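# Seat three plates in matching gray tray pockets

## Task

Move each of the three plates into the gray tray so that each one rests fully down inside the pocket whose size fits it; the plates must stay there by themselves once the robot lets go, and the robot must release them and move away at the end.

## Robot and tools

ROBOT. Two arms, left_arm and right_arm, each ending in a vacuum suction cup instead of fingers. The controlled point of each arm is its cup point: the middle of the cup rim (29 mm across) when nothing touches it. The cup faces along the cup point's own +z axis. About 7 cm behind the rim the tool widens to roughly 8 cm sideways (body and wrist camera), so keep that clear of the tray and plates.

FRAME. State lines report, per arm, the cup point position in metres, its orientation as a wxyz quaternion, and linear (m/s) and angular (rad/s) velocity, all in one scene frame: origin on the table top midway between the arms, +z up, +x out over the table, left_arm on the +y side. The names left and right do not match image sides. Reported positions can be slightly off, more so at long reach.

THE ROW. Every motion command is one row of 14 numbers, each in [-1, 1], always for both arms: left dx, dy, dz, rx, ry, rz, left suction, then right dx, dy, dz, rx, ry, rz, right suction. The six motion numbers are an offset, not a pose: they move the cup point relative to where the last result showing that arm placed it (or, before any such result and in later calls within the same reply, relative to where it is when the action begins), expressed in the cup point's own axes, not the scene frame. Scale: 1.0 equals 0.6 m of travel or 180 degrees; rx, ry, rz form a single rotation vector. All zeros therefore means go back to that reference pose, not hold still. The suction value is a level, not an offset: +1 is full vacuum (about 55 kPa under ambient), smaller values ask for that fraction, and 0.05 or less switches it off. It persists, so repeat an arm's current suction value to keep it unchanged; sending 0 releases.

execute_actions: argument actions, a list holding at most one item. Empty list: just report the state. {"rows": [...], "steps": n}: up to 15 rows, up to 15 steps of 1/30 s each (default 15); each row plays for one step, the last one repeats, and every row is measured from the same reference pose. {"steps": n} alone is a wait of up to 300 steps counted from the previous result. Optional pictures (true/false) controls camera images. A rejected call moves nothing.

move: argument target is one 14-number row as above. Both cup points travel straight toward their targets, finishing together, lasting 0.5 to 10 s (cut off at 10 s). speed is the path top speed in m/s, 0.002 to 0.5, default 0.25 (rotation up to twice that in rad/s); the real arm may lag, drift or overshoot, especially near full stretch. stop_force (13 to 80 N, shared by both arms) ends an arm's path when its wrist sensor feels that much extra push against the motion for two steps; that arm then backs to its pose two steps earlier and holds. Use it with a very slow speed when pressing down onto a plate or tray, do not rely on it while the cup is rotating, and omit it when lifting off something the cup rests on. The result adds a move: line with the ending (done, off_target, moving, held, fault, contact) and any limits (paced: pose clipped; held: some steps blocked), plus each cup point's distance from its target.

wait: seconds, 0 to 10; lets the simulation run without new commands.

zoom_image: camera (cam_head_left, cam_head_right, cam_left_wrist, cam_right_wrist; all 672x504) and region [x0, y0, x1, y1] in pixels from the top-left corner, at most 504 by 504; returns a closer view of that camera's latest image.

finished_scene: scene, the number of the current scene; ends it irreversibly and reports success.

RESULT LINES. Each result gives the state line, Wrist force and Wrist torque per arm in the cup point's own axes (noisy, offset up to about 5.5 N, saturating near 100 N; pressing on a surface reads as force pointing back into the arm), suction_measured (vacuum reached) and part_present (1 once suction_measured reaches 0.50, back to 0 below 0.45). A Hand target line shows where the controller is currently driving each arm. pose unreachable means the clearance check altered or blocked a command; HELD marks steps where a row was not sent. MOTOR HOT warns from 70 °C; at 85 °C the arm is braked until cool.

MOTION LIMITS. Per step, the commanded pose is clipped to within 100 mm and 16 degrees of the measured pose, and position wins over orientation when both cannot be met; long moves may need follow-up commands. Motion trails commands by about 0.17 s. The simulation keeps running while you compose a reply.

GRASP AND RELEASE. Turn suction on and press the rim flat onto a smooth part of a plate so it seals all round; avoid edges, holes and seams. Under vacuum the cup shortens, so the plate rides up to about 10 mm nearer the tool. To release, set the plate down on its support first, then switch suction off and lift at least 15 mm. If the cup seals on the table, turn suction off to free it.

AVOID. Dropping or knocking anything off the table (this ends the attempt), arms colliding with each other, and hard pushes: the arms are stiff, so aiming even slightly past a firm contact can trigger a fault. A fault stops the arm for 10 s if a joint hits its load limit (shoulder pan and lift 297, elbow 135, wrists 48.6 N m) or any outside force reaches 150 N. Fast touches hit harder. Loose objects may occasionally be nudged by outside pushes.

Each tool is called after "Emit:" in YAML: its name, and indented under it one key for each argument.

## Session

Emit:
execute_actions:
  actions: []

Scene clock: 0.00 s of 7200.00 s.
left_arm: end_effector_position=(+0.6022, +0.6431, +0.2275) suction_measured=0.00 part_present=0 end_effector_quat_wxyz=(-0.001, -0.254, +0.967, -0.000) end_effector_velocity=(+0.000, +0.000, -0.000) end_effector_angular_velocity=(-0.000, -0.001, +0.000) | right_arm: end_effector_position=(+0.5596, -0.6427, +0.2288) suction_measured=0.00 part_present=0 end_effector_quat_wxyz=(+0.002, +0.239, +0.971, +0.001) end_effector_velocity=(-0.001, -0.000, -0.001) end_effector_angular_velocity=(-0.001, +0.002, +0.000)
Joint positions: left_arm=[-0.281 -1.555  2.143 -2.158 -1.572  2.337] | right_arm=[-0.282 -1.557  2.143 -2.16  -1.569 -2.9  ]
Joint velocities: left_arm=[ 0.     0.    -0.    -0.001 -0.     0.   ] | right_arm=[ 0.     0.     0.001  0.    -0.001 -0.   ]
Motor temperatures (°C, as the motors report them): left_arm=[22 26 24 29 29 29] | right_arm=[25 23 24 29 30 30]
Wrist force (N, on the end effector, along its own x y z axes, offset not removed): no reading
Wrist torque (N m, same axes, about the end effector's origin, offset not removed): no reading
Hand target (left_arm): +0.602, +0.643, +0.227; -0.001, -0.254, +0.967, -0.000
Hand target (right_arm): +0.560, -0.643, +0.229; +0.002, +0.239, +0.971, +0.001

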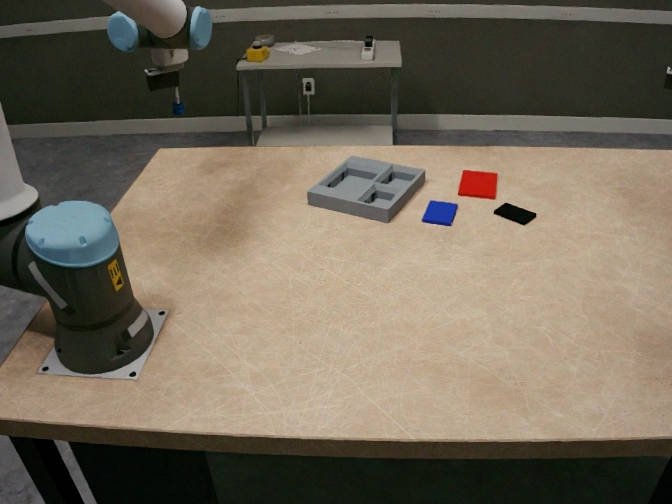

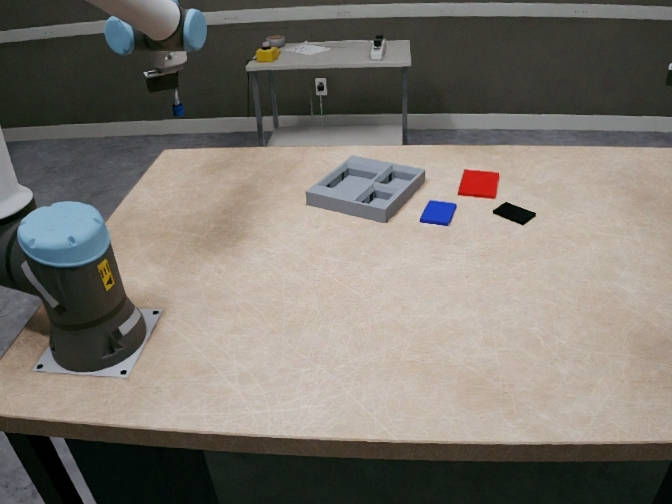

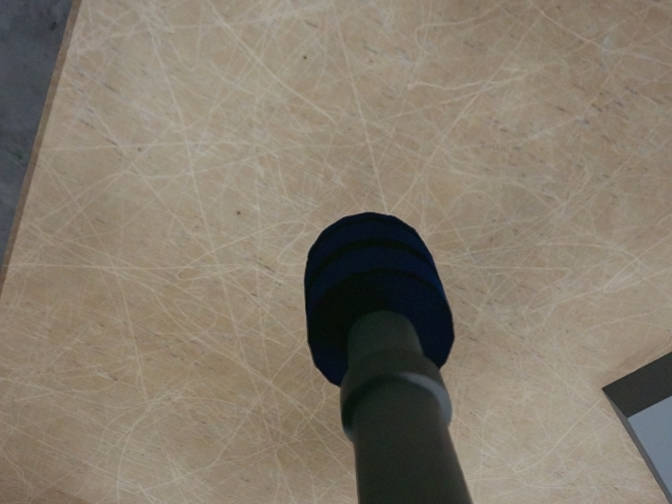

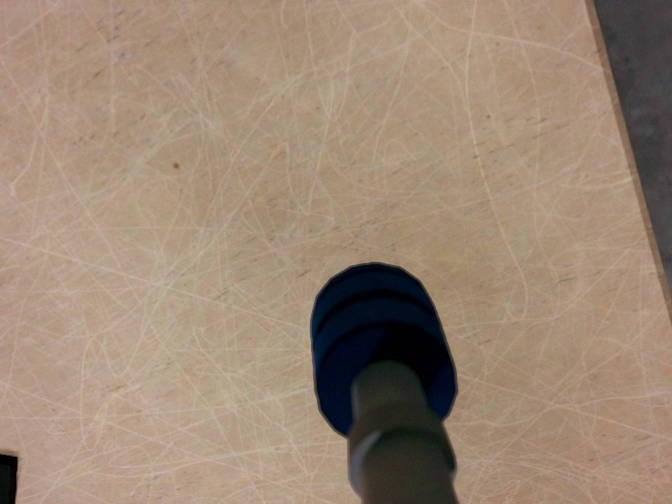

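Emit:
zoom_image:
  camera: "cam_head_left"
  region: [290, 140, 550, 240]

Region (290, 140, 550, 240) of cam_head_left's 672x504 image, scaled by 1.938, with more detail than that image has; it fills the top 194 rows of this view, and the rest is white.

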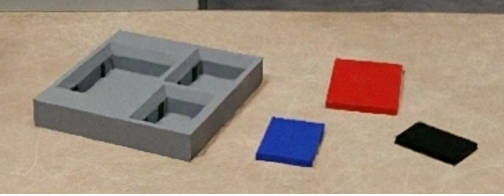

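Emit:
move:
  target: [0.543,-0.618,-0.171,0,0,0.163,0,0.529,0.65,-0.169,0,0,-0.153,0]
  speed: 0.3

Scene clock: 21.80 s of 7200.00 s.
left_arm: end_effector_position=(+0.5003, +0.1602, +0.3300) suction_measured=0.00 part_present=0 end_effector_quat_wxyz=(-0.001, -0.001, +1.000, -0.000) end_effector_velocity=(+0.000, -0.002, +0.000) end_effector_angular_velocity=(+0.000, -0.001, -0.003) | right_arm: end_effector_position=(+0.4598, -0.1494, +0.3302) suction_measured=0.00 part_present=0 end_effector_quat_wxyz=(+0.001, +0.001, +1.000, +0.002) end_effector_velocity=(+0.000, +0.002, +0.001) end_effector_angular_velocity=(+0.000, -0.001, +0.002)
Joint positions: left_arm=[-0.983 -1.492  1.873 -1.951 -1.572  2.147] | right_arm=[ 0.496 -1.459  1.837 -1.952 -1.569 -2.603]
Joint velocities: left_arm=[-0.002  0.002 -0.003  0.001  0.001  0.001] | right_arm=[ 0.003  0.002 -0.004  0.001 -0.     0.001]
Motor temperatures (°C, as the motors report them): left_arm=[22 26 24 29 29 29] | right_arm=[25 23 24 29 30 30]
Wrist force (N, on the end effector, along its own x y z axes, offset not removed): left_arm=[-3.1 -3.6 2.4] | right_arm=[-2.4 0.8 -1.2]
Wrist torque (N m, same axes, about the end effector's origin, offset not removed): left_arm=[-0.40 0.26 -0.04] | right_arm=[0.17 0.48 -0.22]
Hand target (left_arm): +0.500, +0.160, +0.330; -0.001, -0.001, +1.000, -0.000
Hand target (right_arm): +0.460, -0.149, +0.330; +0.001, +0.001, +1.000, +0.001
Off the commanded pose (left_arm): 0.001 m, 0 deg.
Off the commanded pose (right_arm): 0.001 m, 0 deg.
After step 90, 16.43 s passed at rest.
move: done
camera_calibration (this result's frames):
cam_left_wrist: T_world_to_cam=[[-0.00589397, -0.999904, 0.0125503, 0.169829], [-0.92497, 0.0102206, 0.379901, 0.341443], [-0.379993, -0.00936954, -0.924942, 0.59574], [0, 0, 0, 1]] pos_world=[0.543203, 0.171905, 0.419178]
cam_right_wrist: T_world_to_cam=[[0.0332394, -0.999445, -0.00239418, -0.152795], [-0.954789, -0.0324621, 0.295507, 0.353019], [-0.295421, -0.00753655, -0.955337, 0.549224], [0, 0, 0, 1]] pos_world=[0.504389, -0.137111, 0.420009]

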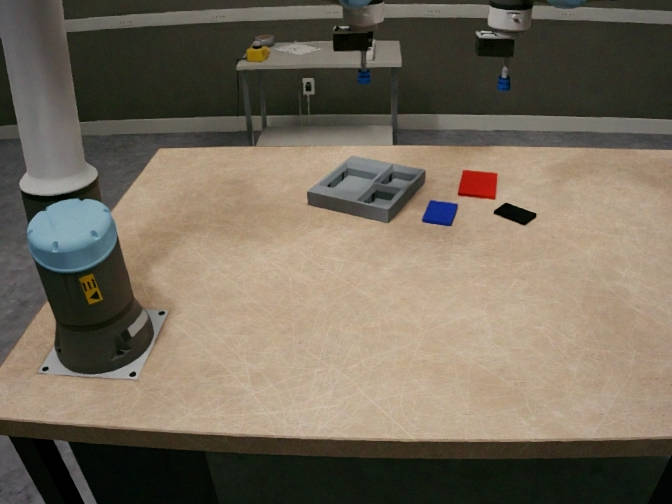

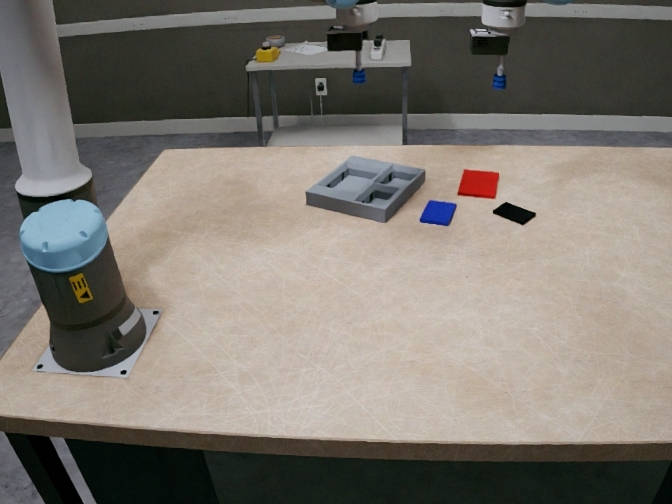

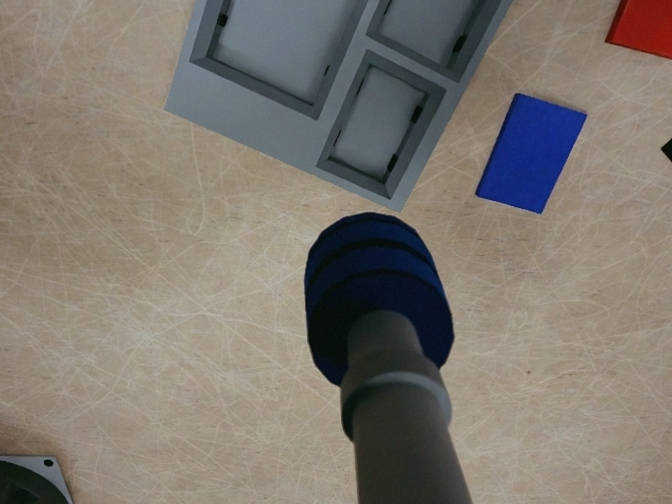

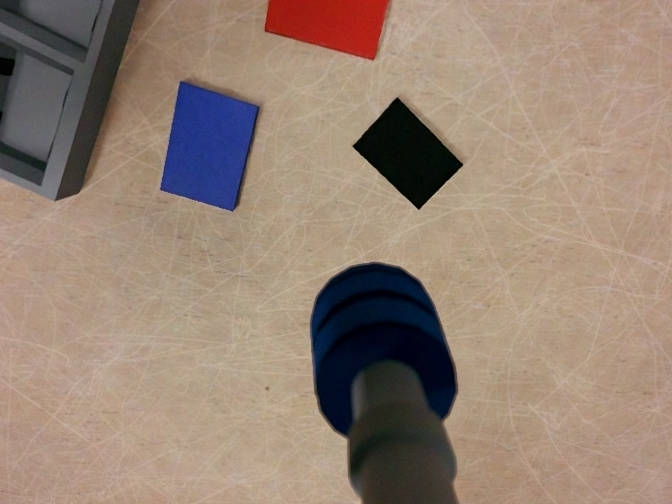

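Emit:
move:
  target: [-0.2,0.05,0,0,0,0,0,-0.15,0,0,0,0,0,0]
  speed: 0.2

Emit:
zoom_image:
  camera: "cam_left_wrist"
  region: [170, 0, 590, 320]

Emit:
zoom_image:
  camera: "cam_right_wrist"
  region: [120, 0, 540, 320]

Scene clock: 26.10 s of 7200.00 s.
left_arm: end_effector_position=(+0.6201, +0.1904, +0.3300) suction_measured=0.00 part_present=0 end_effector_quat_wxyz=(-0.001, -0.001, +1.000, -0.000) end_effector_velocity=(+0.003, +0.000, +0.000) end_effector_angular_velocity=(-0.001, -0.000, +0.000) | right_arm: end_effector_position=(+0.5496, -0.1498, +0.3303) suction_measured=0.00 part_present=0 end_effector_quat_wxyz=(+0.001, +0.001, +1.000, +0.001) end_effector_velocity=(+0.001, -0.000, -0.000) end_effector_angular_velocity=(-0.001, +0.000, +0.000)
Joint positions: left_arm=[-0.829 -1.373  1.735 -1.932 -1.572  2.301] | right_arm=[ 0.437 -1.353  1.711 -1.932 -1.569 -2.661]
Joint velocities: left_arm=[ 0.003  0.003 -0.004 -0.    -0.001  0.003] | right_arm=[-0.001  0.002 -0.002  0.001 -0.001 -0.001]
Motor temperatures (°C, as the motors report them): left_arm=[22 26 24 29 29 29] | right_arm=[25 23 24 29 30 30]
Wrist force (N, on the end effector, along its own x y z axes, offset not removed): left_arm=[-1.9 2.1 -0.3] | right_arm=[-1.9 -0.4 -1.0]
Wrist torque (N m, same axes, about the end effector's origin, offset not removed): left_arm=[0.32 0.13 -0.04] | right_arm=[0.00 0.44 -0.19]
Hand target (left_arm): +0.620, +0.190, +0.330; -0.001, -0.001, +1.000, -0.000
Hand target (right_arm): +0.550, -0.150, +0.330; +0.001, +0.001, +1.000, +0.001
Off the commanded pose (left_arm): 0.000 m, 0 deg.
Off the commanded pose (right_arm): 0.000 m, 0 deg.
After step 90, 0.10 s passed at rest.
move: done
camera_calibration (this result's frames):
cam_left_wrist: T_world_to_cam=[[-0.0058805, -0.999901, 0.012769, 0.200677], [-0.925005, 0.0102904, 0.379815, 0.451983], [-0.379909, -0.00957786, -0.924974, 0.641479], [0, 0, 0, 1]] pos_world=[0.66297, 0.20215, 0.419119]
cam_right_wrist: T_world_to_cam=[[0.0332417, -0.999445, -0.00221817, -0.156263], [-0.954856, -0.0324141, 0.295296, 0.438903], [-0.295204, -0.00769812, -0.955403, 0.575706], [0, 0, 0, 1]] pos_world=[0.594234, -0.137518, 0.420078]

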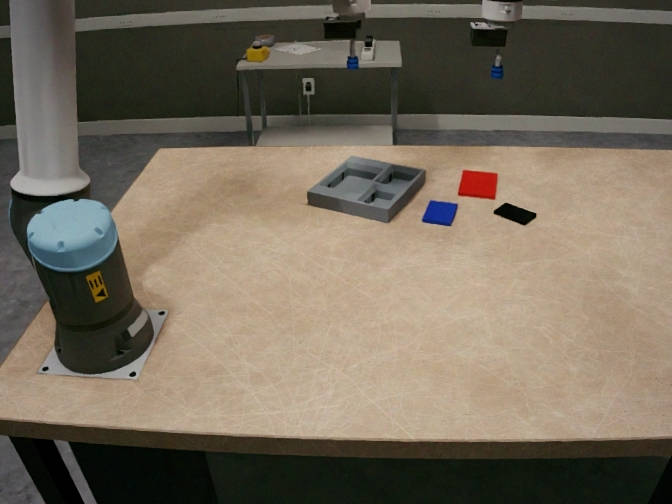

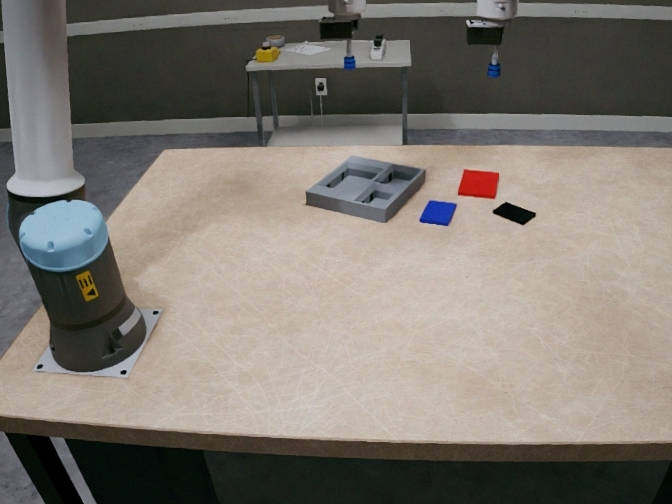

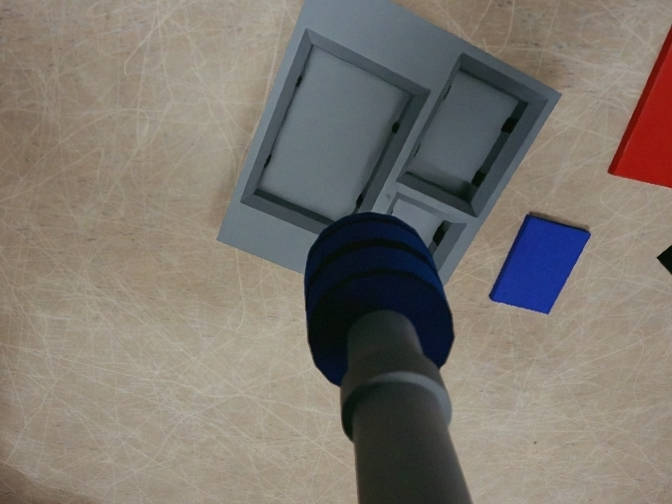

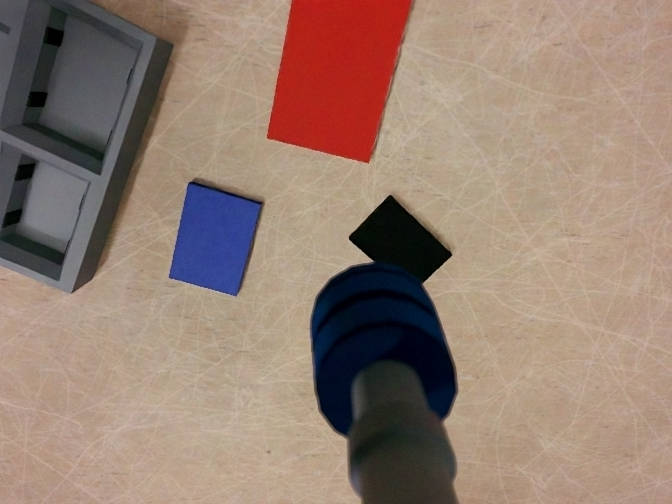

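Region (170, 0, 590, 320) of cam_left_wrist's 672x504 image, scaled by 1.200, with more detail than that image has; it fills the top 384 rows of this view, and the rest is white.

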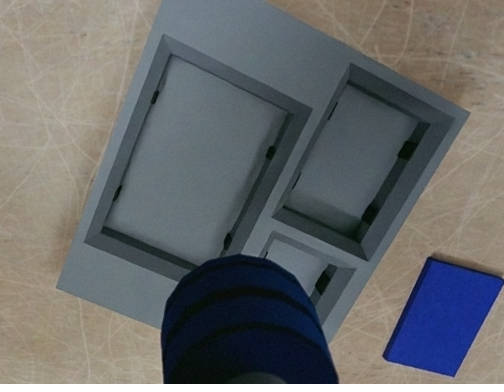

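Region (120, 0, 540, 320) of cam_right_wrist's 672x504 image, scaled by 1.200, with more detail than that image has; it fills the top 384 rows of this view, and the rest is white.

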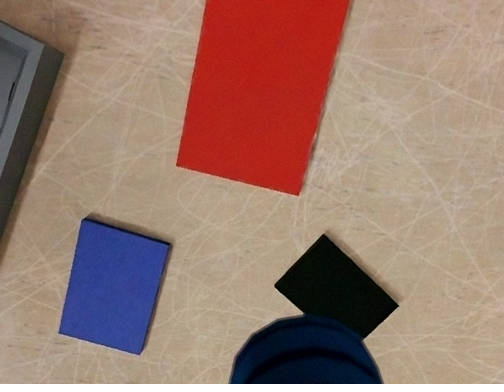

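Emit:
move:
  target: [0.245,-0.352,0.46,0,0,0,0,0.123,-0.29,0.2,0,0,0,0]
  speed: 0.3

Scene clock: 60.50 s of 7200.00 s.
left_arm: end_effector_position=(+0.4734, -0.0209, +0.0540) suction_measured=0.00 part_present=0 end_effector_quat_wxyz=(-0.001, -0.001, +1.000, -0.000) end_effector_velocity=(-0.001, -0.002, -0.001) end_effector_angular_velocity=(-0.000, +0.000, -0.000) | right_arm: end_effector_position=(+0.4755, -0.3234, +0.2102) suction_measured=0.00 part_present=0 end_effector_quat_wxyz=(+0.001, +0.001, +1.000, +0.001) end_effector_velocity=(-0.001, -0.001, -0.001) end_effector_angular_velocity=(+0.001, +0.001, +0.000)
Joint positions: left_arm=[-1.13  -1.056  1.858 -2.373 -1.572  2.   ] | right_arm=[ 0.248 -1.512  2.135 -2.197 -1.569 -2.851]
Joint velocities: left_arm=[-0.002  0.003 -0.002 -0.001 -0.    -0.001] | right_arm=[-0.001 -0.001  0.004 -0.002  0.001 -0.002]
Motor temperatures (°C, as the motors report them): left_arm=[22 26 24 29 29 29] | right_arm=[25 23 24 29 30 30]
Wrist force (N, on the end effector, along its own x y z axes, offset not removed): left_arm=[-4.0 -3.4 1.1] | right_arm=[0.6 2.0 -0.1]
Wrist torque (N m, same axes, about the end effector's origin, offset not removed): left_arm=[-0.21 0.41 -0.09] | right_arm=[0.33 0.11 -0.22]
Hand target (left_arm): +0.473, -0.021, +0.054; -0.001, -0.001, +1.000, -0.000
Hand target (right_arm): +0.475, -0.324, +0.210; +0.001, +0.001, +1.000, +0.001
Off the commanded pose (left_arm): 0.001 m, 0 deg.
Off the commanded pose (right_arm): 0.001 m, 0 deg.
After step 90, 29.47 s passed at rest.
move: done
camera_calibration (this result's frames):
cam_left_wrist: T_world_to_cam=[[-0.00588194, -0.999906, 0.0123609, -0.0079144], [-0.924973, 0.0101374, 0.379898, 0.423298], [-0.379987, -0.00919892, -0.924946, 0.328478], [0, 0, 0, 1]] pos_world=[0.51631, -0.00918317, 0.143112]
cam_right_wrist: T_world_to_cam=[[0.0332331, -0.999446, -0.00168687, -0.327742], [-0.954999, -0.0322528, 0.294851, 0.39821], [-0.294743, -0.00818785, -0.955542, 0.437387], [0, 0, 0, 1]] pos_world=[0.520098, -0.311135, 0.299976]

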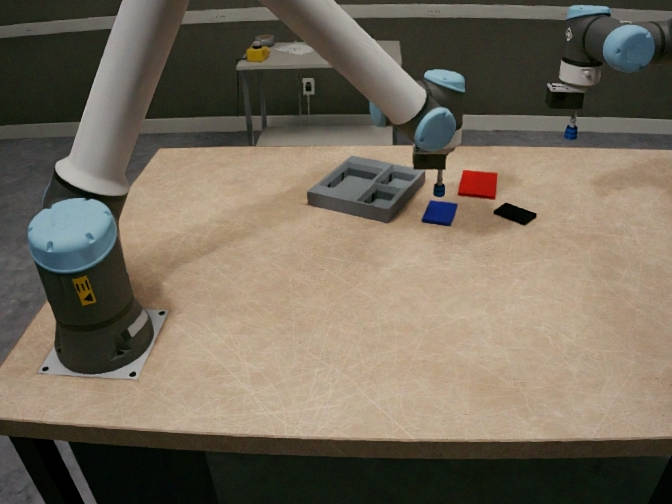

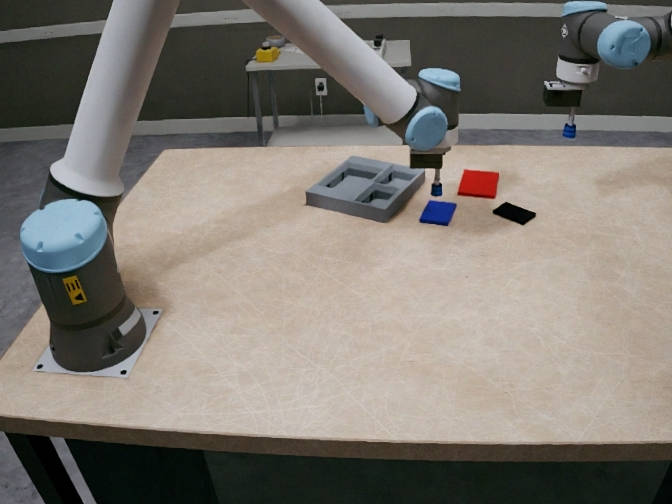

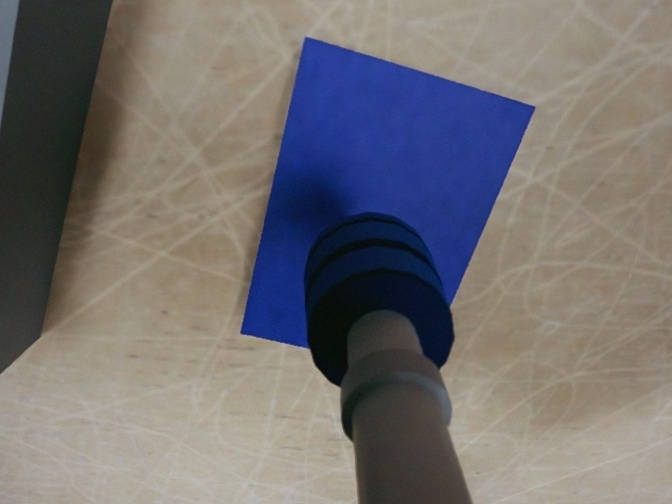

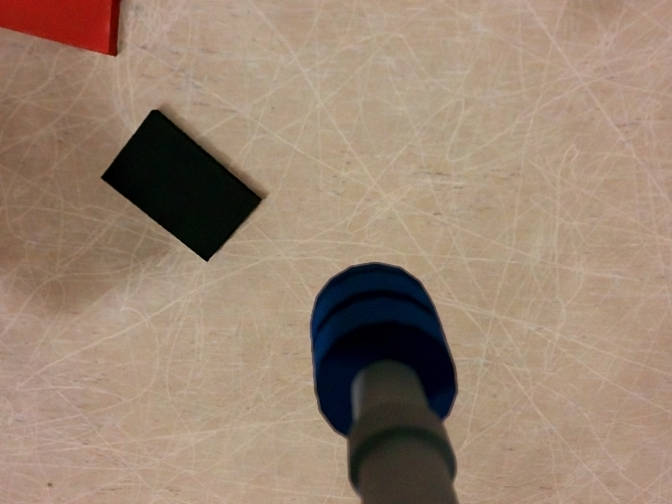

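Emit:
move:
  target: [0.0117,0,0.078,0,0,0,1,0,0,0,0,0,0,0]
  speed: 0.03
  stop_force: 15

Scene clock: 69.20 s of 7200.00 s.
left_arm: end_effector_position=(+0.4664, -0.0209, +0.0074) suction_measured=0.51 part_present=1 end_effector_quat_wxyz=(-0.001, -0.001, +1.000, -0.000) end_effector_velocity=(-0.001, -0.000, -0.002) end_effector_angular_velocity=(+0.001, -0.001, -0.001) | right_arm: end_effector_position=(+0.4755, -0.3234, +0.2102) suction_measured=0.00 part_present=0 end_effector_quat_wxyz=(+0.001, +0.001, +1.000, +0.001) end_effector_velocity=(-0.000, +0.000, -0.000) end_effector_angular_velocity=(+0.001, +0.000, +0.001)
Joint positions: left_arm=[-1.137 -1.002  1.881 -2.45  -1.572  1.992] | right_arm=[ 0.248 -1.512  2.135 -2.197 -1.569 -2.851]
Joint velocities: left_arm=[-0.001  0.003  0.001 -0.004  0.001 -0.   ] | right_arm=[-0.     0.     0.    -0.     0.001 -0.001]
Motor temperatures (°C, as the motors report them): left_arm=[22 26 24 29 29 29] | right_arm=[25 23 24 29 30 30]
Wrist force (N, on the end effector, along its own x y z axes, offset not removed): left_arm=[1.4 -1.6 2.8] | right_arm=[-4.0 0.4 -1.3]
Wrist torque (N m, same axes, about the end effector's origin, offset not removed): left_arm=[-0.12 -0.40 -0.05] | right_arm=[0.14 0.73 -0.18]
Hand target (left_arm): +0.466, -0.021, +0.007; -0.001, -0.001, +1.000, -0.000
Hand target (right_arm): +0.476, -0.323, +0.210; +0.001, +0.001, +1.000, +0.001
Off the commanded pose (left_arm): 0.000 m, 0 deg.
Off the commanded pose (right_arm): 0.000 m, 0 deg.
After step 90, 3.80 s passed at rest.
move: done
camera_calibration (this result's frames):
cam_left_wrist: T_world_to_cam=[[-0.00588273, -0.999907, 0.0123355, -0.00737802], [-0.924974, 0.0101285, 0.379896, 0.434526], [-0.379986, -0.00917515, -0.924947, 0.282758], [0, 0, 0, 1]] pos_world=[0.509326, -0.00918408, 0.0965524]
cam_right_wrist: T_world_to_cam=[[0.0332319, -0.999446, -0.00172527, -0.327728], [-0.955012, -0.0322634, 0.294808, 0.398209], [-0.2947, -0.00814938, -0.955555, 0.437413], [0, 0, 0, 1]] pos_world=[0.520091, -0.311135, 0.300011]

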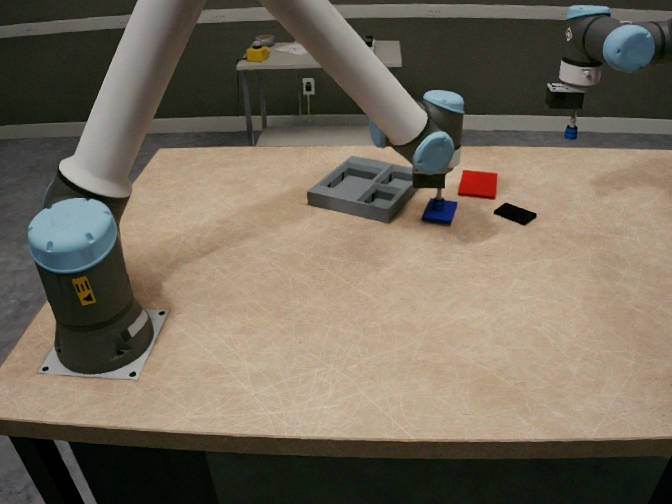

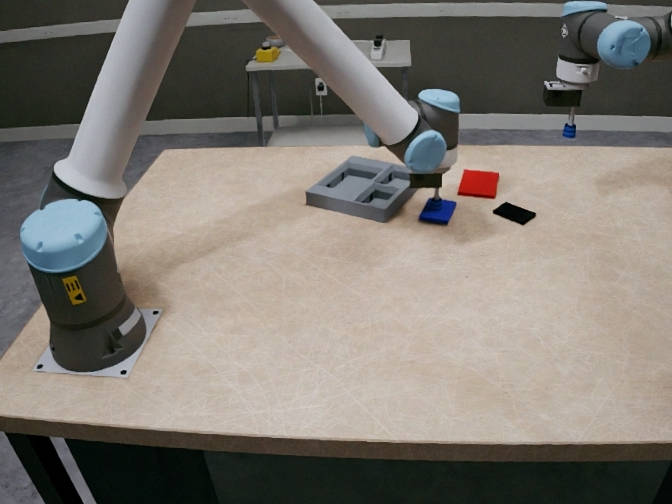

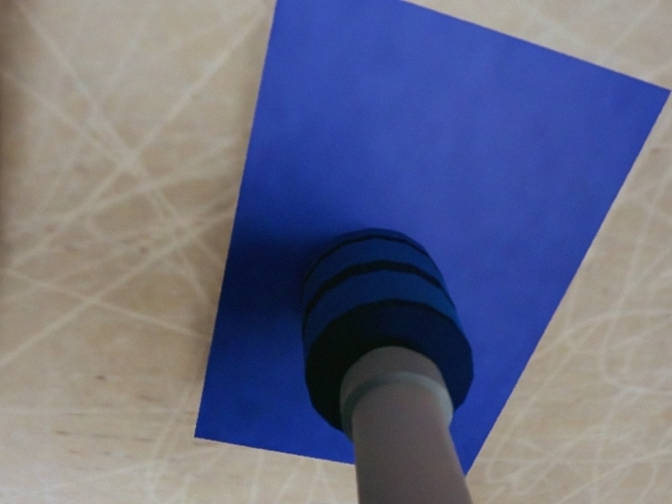

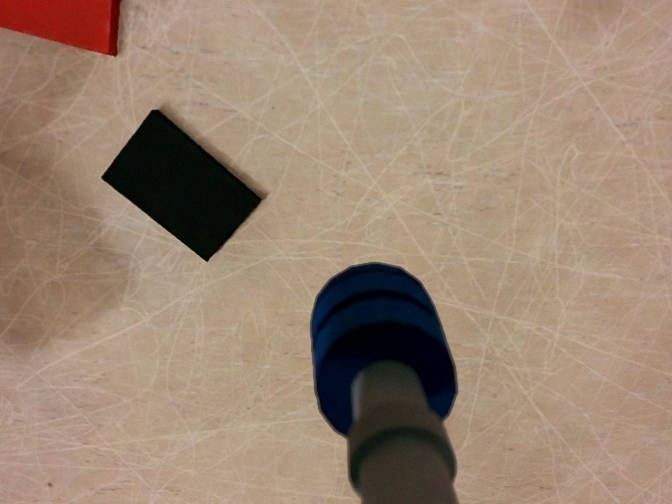

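Emit:
move:
  target: [0,0,-0.115,0,0,0,1,0,0,0,0,0,0,0]
  speed: 0.15

Emit:
move:
  target: [-0.228,0.166,0,0,0,0.052,1,0,0.199,0.258,0,0,0,0]
  speed: 0.2

Scene clock: 76.50 s of 7200.00 s.
left_arm: end_effector_position=(+0.4664, -0.0209, +0.0762) suction_measured=0.98 part_present=1 end_effector_quat_wxyz=(-0.001, -0.001, +1.000, -0.000) end_effector_velocity=(-0.000, -0.001, +0.003) end_effector_angular_velocity=(-0.002, -0.001, -0.001) | right_arm: end_effector_position=(+0.4755, -0.3234, +0.2102) suction_measured=0.00 part_present=0 end_effector_quat_wxyz=(+0.001, +0.001, +1.000, +0.001) end_effector_velocity=(+0.001, +0.000, +0.001) end_effector_angular_velocity=(+0.000, -0.001, -0.001)
Joint positions: left_arm=[-1.137 -1.088  1.858 -2.341 -1.572  1.992] | right_arm=[ 0.248 -1.512  2.135 -2.197 -1.569 -2.851]
Joint velocities: left_arm=[-0.001 -0.003 -0.001  0.002  0.    -0.   ] | right_arm=[-0.     0.    -0.001 -0.001 -0.     0.001]
Motor temperatures (°C, as the motors report them): left_arm=[22 26 24 29 29 29] | right_arm=[25 23 24 29 30 30]
Wrist force (N, on the end effector, along its own x y z axes, offset not removed): left_arm=[-2.7 -5.6 1.3] | right_arm=[-3.7 -0.7 -0.3]
Wrist torque (N m, same axes, about the end effector's origin, offset not removed): left_arm=[-0.61 0.23 0.01] | right_arm=[-0.07 0.63 -0.18]
Hand target (left_arm): +0.466, -0.021, +0.076; -0.001, -0.001, +1.000, -0.000
Hand target (right_arm): +0.476, -0.323, +0.210; +0.001, +0.001, +1.000, +0.001
Off the commanded pose (left_arm): 0.000 m, 0 deg.
Off the commanded pose (right_arm): 0.000 m, 0 deg.
move: done
camera_calibration (this result's frames):
cam_left_wrist: T_world_to_cam=[[-0.00585351, -0.999907, 0.0123382, -0.0082564], [-0.924971, 0.0101026, 0.379903, 0.408382], [-0.379993, -0.00918868, -0.924944, 0.346384], [0, 0, 0, 1]] pos_world=[0.509317, -0.00919853, 0.165342]
cam_right_wrist: T_world_to_cam=[[0.0332328, -0.999446, -0.00168687, -0.327741], [-0.954999, -0.0322526, 0.294851, 0.39821], [-0.294743, -0.00818779, -0.955542, 0.437387], [0, 0, 0, 1]] pos_world=[0.520098, -0.311135, 0.299976]

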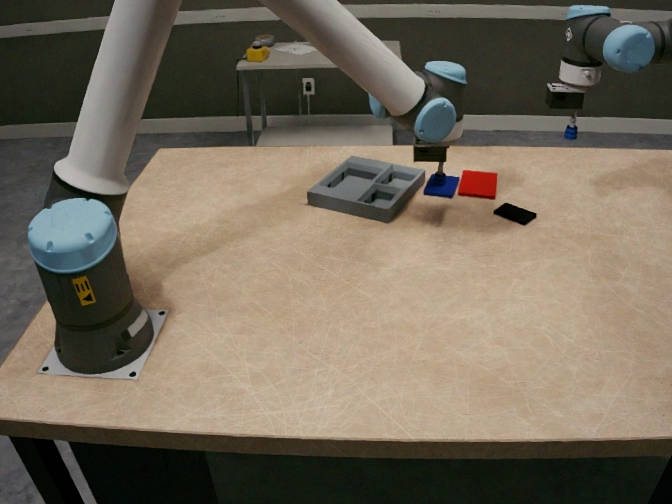

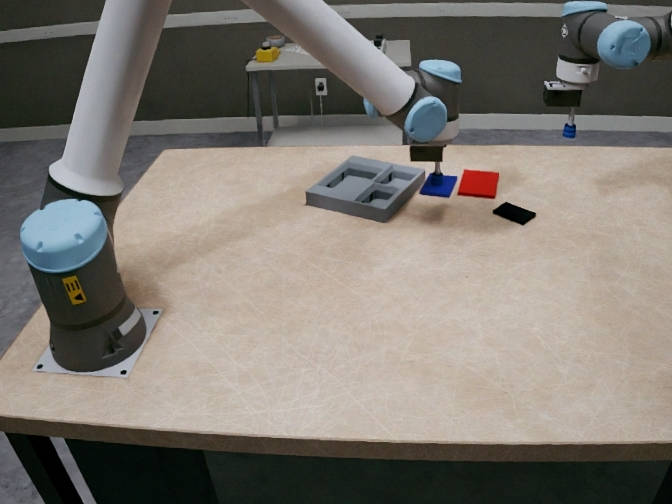

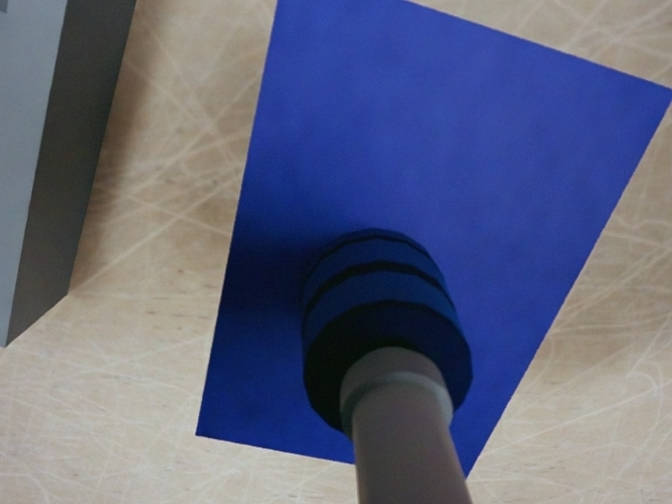

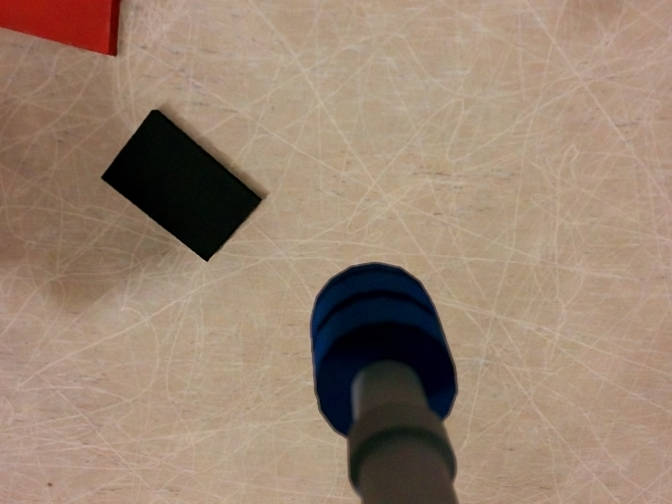

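Scene clock: 78.07 s of 7200.00 s.
left_arm: end_effector_position=(+0.6030, +0.0789, +0.0762) suction_measured=1.00 part_present=1 end_effector_quat_wxyz=(-0.001, +0.080, +0.997, -0.000) end_effector_velocity=(+0.001, +0.001, -0.000) end_effector_angular_velocity=(-0.000, +0.002, -0.002) | right_arm: end_effector_position=(+0.4761, -0.2040, +0.0555) suction_measured=0.00 part_present=0 end_effector_quat_wxyz=(+0.001, +0.001, +1.000, +0.001) end_effector_velocity=(+0.001, +0.002, -0.002) end_effector_angular_velocity=(-0.000, -0.001, +0.000)
Joint positions: left_arm=[-0.933 -1.066  1.821 -2.325 -1.572  2.36 ] | right_arm=[ 0.417 -1.204  2.106 -2.477 -1.569 -2.682]
Joint velocities: left_arm=[ 0.002  0.001 -0.001  0.002 -0.002  0.004] | right_arm=[ 0.002  0.004 -0.002 -0.003 -0.     0.002]
Motor temperatures (°C, as the motors report them): left_arm=[22 26 24 29 29 29] | right_arm=[25 23 24 29 30 30]
Wrist force (N, on the end effector, along its own x y z axes, offset not removed): left_arm=[-2.6 -1.3 -2.4] | right_arm=[-2.2 0.5 0.0]
Wrist torque (N m, same axes, about the end effector's origin, offset not removed): left_arm=[-0.06 0.22 0.02] | right_arm=[0.10 0.36 -0.17]
Hand target (left_arm): +0.603, +0.079, +0.076; -0.001, +0.080, +0.997, -0.000
Hand target (right_arm): +0.476, -0.204, +0.055; +0.001, +0.001, +1.000, +0.001
Off the commanded pose (left_arm): 0.000 m, 0 deg.
Off the commanded pose (right_arm): 0.000 m, 0 deg.
move: done
camera_calibration (this result's frames):
cam_left_wrist: T_world_to_cam=[[-0.168185, -0.985672, 0.0128153, 0.189017], [-0.911072, 0.160394, 0.379766, 0.513433], [-0.37638, 0.0521954, -0.924994, 0.392166], [0, 0, 0, 1]] pos_world=[0.647168, 0.0834878, 0.165345]
cam_right_wrist: T_world_to_cam=[[0.0332424, -0.999445, -0.00216415, -0.208596], [-0.954867, -0.0323991, 0.295261, 0.44806], [-0.295167, -0.00774871, -0.955414, 0.291002], [0, 0, 0, 1]] pos_world=[0.520666, -0.191708, 0.145281]

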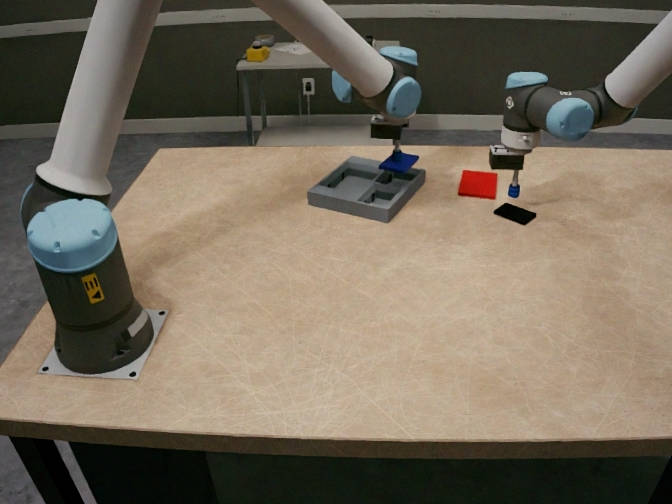

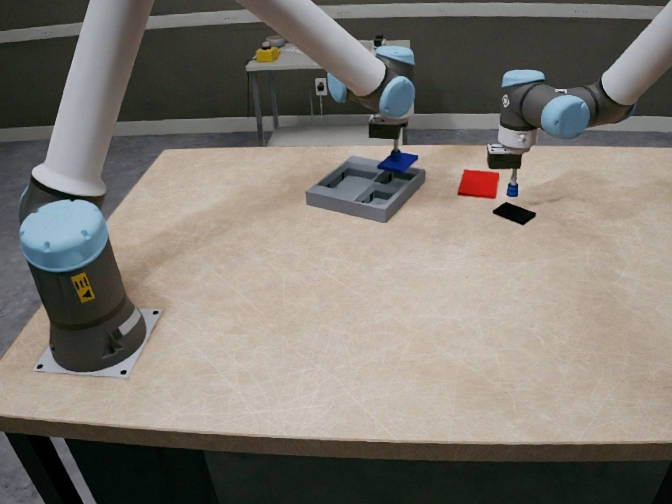

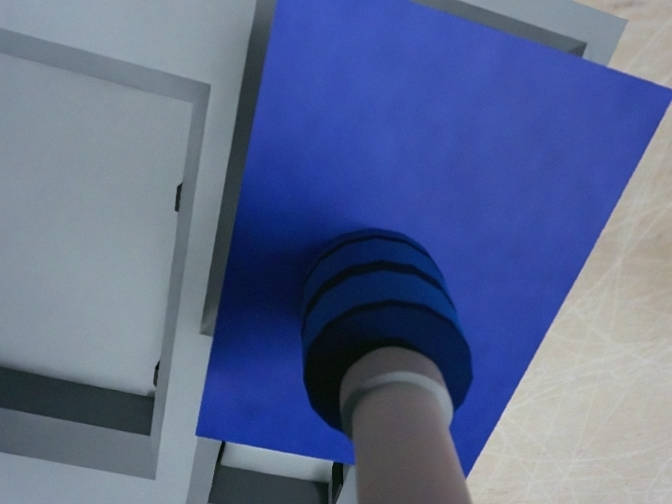

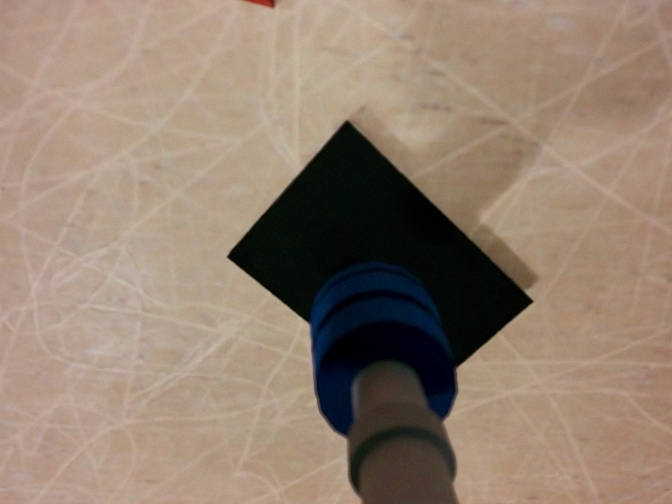

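Emit:
move:
  target: [-0.007,0,0.052,0,0,-0.007,1,0.0087,-0.007,0.08,0,0,0,1]
  speed: 0.03
  stop_force: 15

Scene clock: 89.70 s of 7200.00 s.
left_arm: end_effector_position=(+0.6071, +0.0782, +0.0451) suction_measured=0.98 part_present=1 end_effector_quat_wxyz=(-0.001, +0.069, +0.998, -0.000) end_effector_velocity=(-0.000, +0.000, -0.002) end_effector_angular_velocity=(+0.002, +0.001, +0.001) | right_arm: end_effector_position=(+0.4709, -0.2081, +0.0077) suction_measured=0.44 part_present=0 end_effector_quat_wxyz=(+0.001, +0.001, +1.000, +0.001) end_effector_velocity=(-0.002, -0.001, -0.003) end_effector_angular_velocity=(-0.001, +0.001, +0.001)
Joint positions: left_arm=[-0.929 -1.025  1.825 -2.371 -1.572  2.341] | right_arm=[ 0.415 -1.137  2.135 -2.572 -1.569 -2.684]
Joint velocities: left_arm=[-0.     0.003  0.    -0.001 -0.    -0.001] | right_arm=[ 0.     0.004  0.004 -0.006 -0.    -0.001]
Motor temperatures (°C, as the motors report them): left_arm=[22 26 24 29 29 29] | right_arm=[25 23 24 29 30 30]
Wrist force (N, on the end effector, along its own x y z axes, offset not removed): left_arm=[-0.3 -1.5 -0.4] | right_arm=[-3.7 2.6 1.2]
Wrist torque (N m, same axes, about the end effector's origin, offset not removed): left_arm=[-0.05 0.02 0.06] | right_arm=[0.45 0.59 -0.14]
Hand target (left_arm): +0.607, +0.078, +0.045; -0.001, +0.069, +0.998, -0.000
Hand target (right_arm): +0.471, -0.208, +0.007; +0.001, +0.001, +1.000, +0.001
Off the commanded pose (left_arm): 0.000 m, 0 deg.
Off the commanded pose (right_arm): 0.000 m, 0 deg.
move: done
camera_calibration (this result's frames):
cam_left_wrist: T_world_to_cam=[[-0.146594, -0.989114, 0.0128097, 0.176614], [-0.91435, 0.140432, 0.379792, 0.532632], [-0.377457, 0.0439627, -0.924983, 0.366332], [0, 0, 0, 1]] pos_world=[0.651177, 0.0837878, 0.134299]
cam_right_wrist: T_world_to_cam=[[0.0332421, -0.999445, -0.00212798, -0.212665], [-0.954867, -0.032388, 0.295264, 0.457124], [-0.295169, -0.00778325, -0.955413, 0.243794], [0, 0, 0, 1]] pos_world=[0.515523, -0.195844, 0.0974995]

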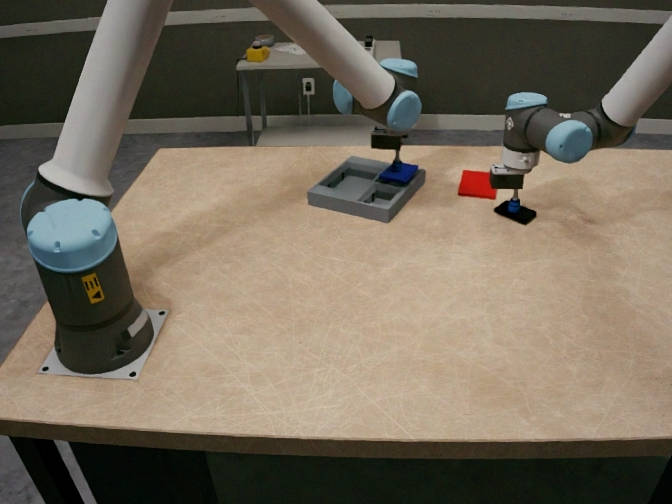

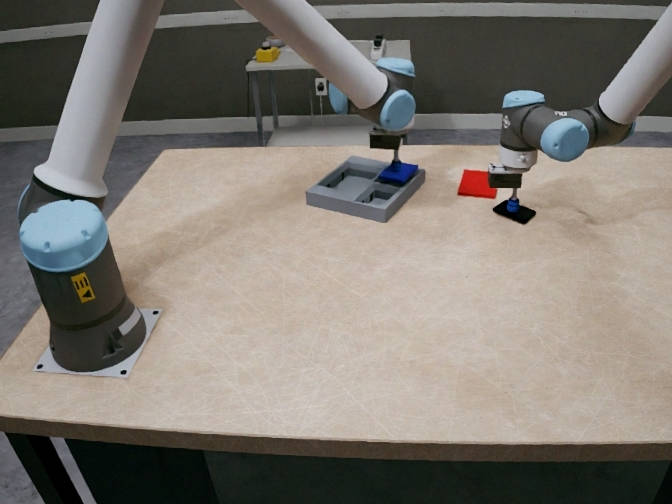

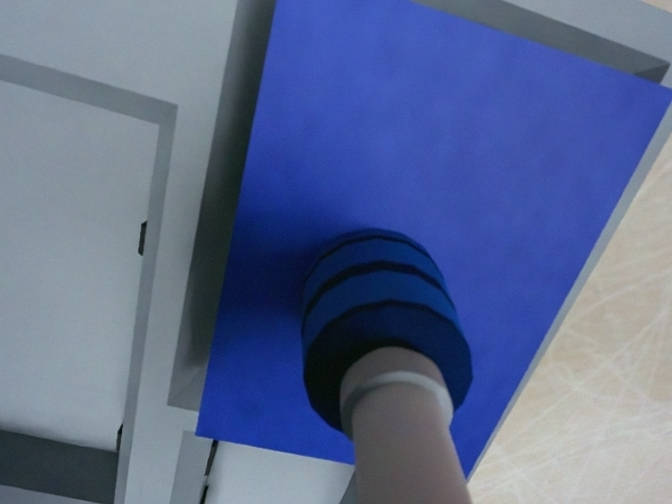

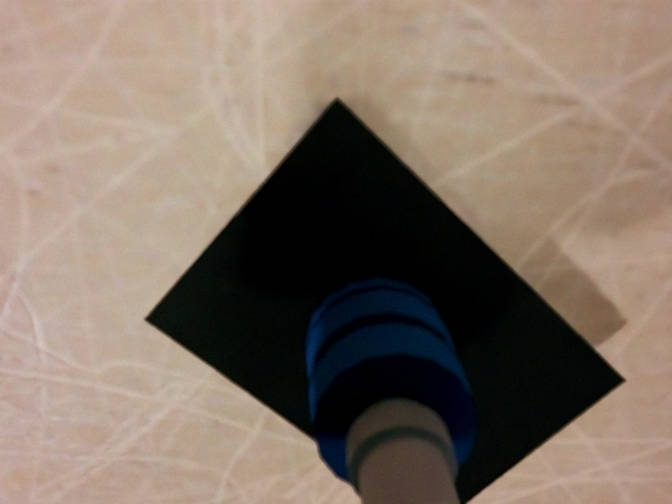

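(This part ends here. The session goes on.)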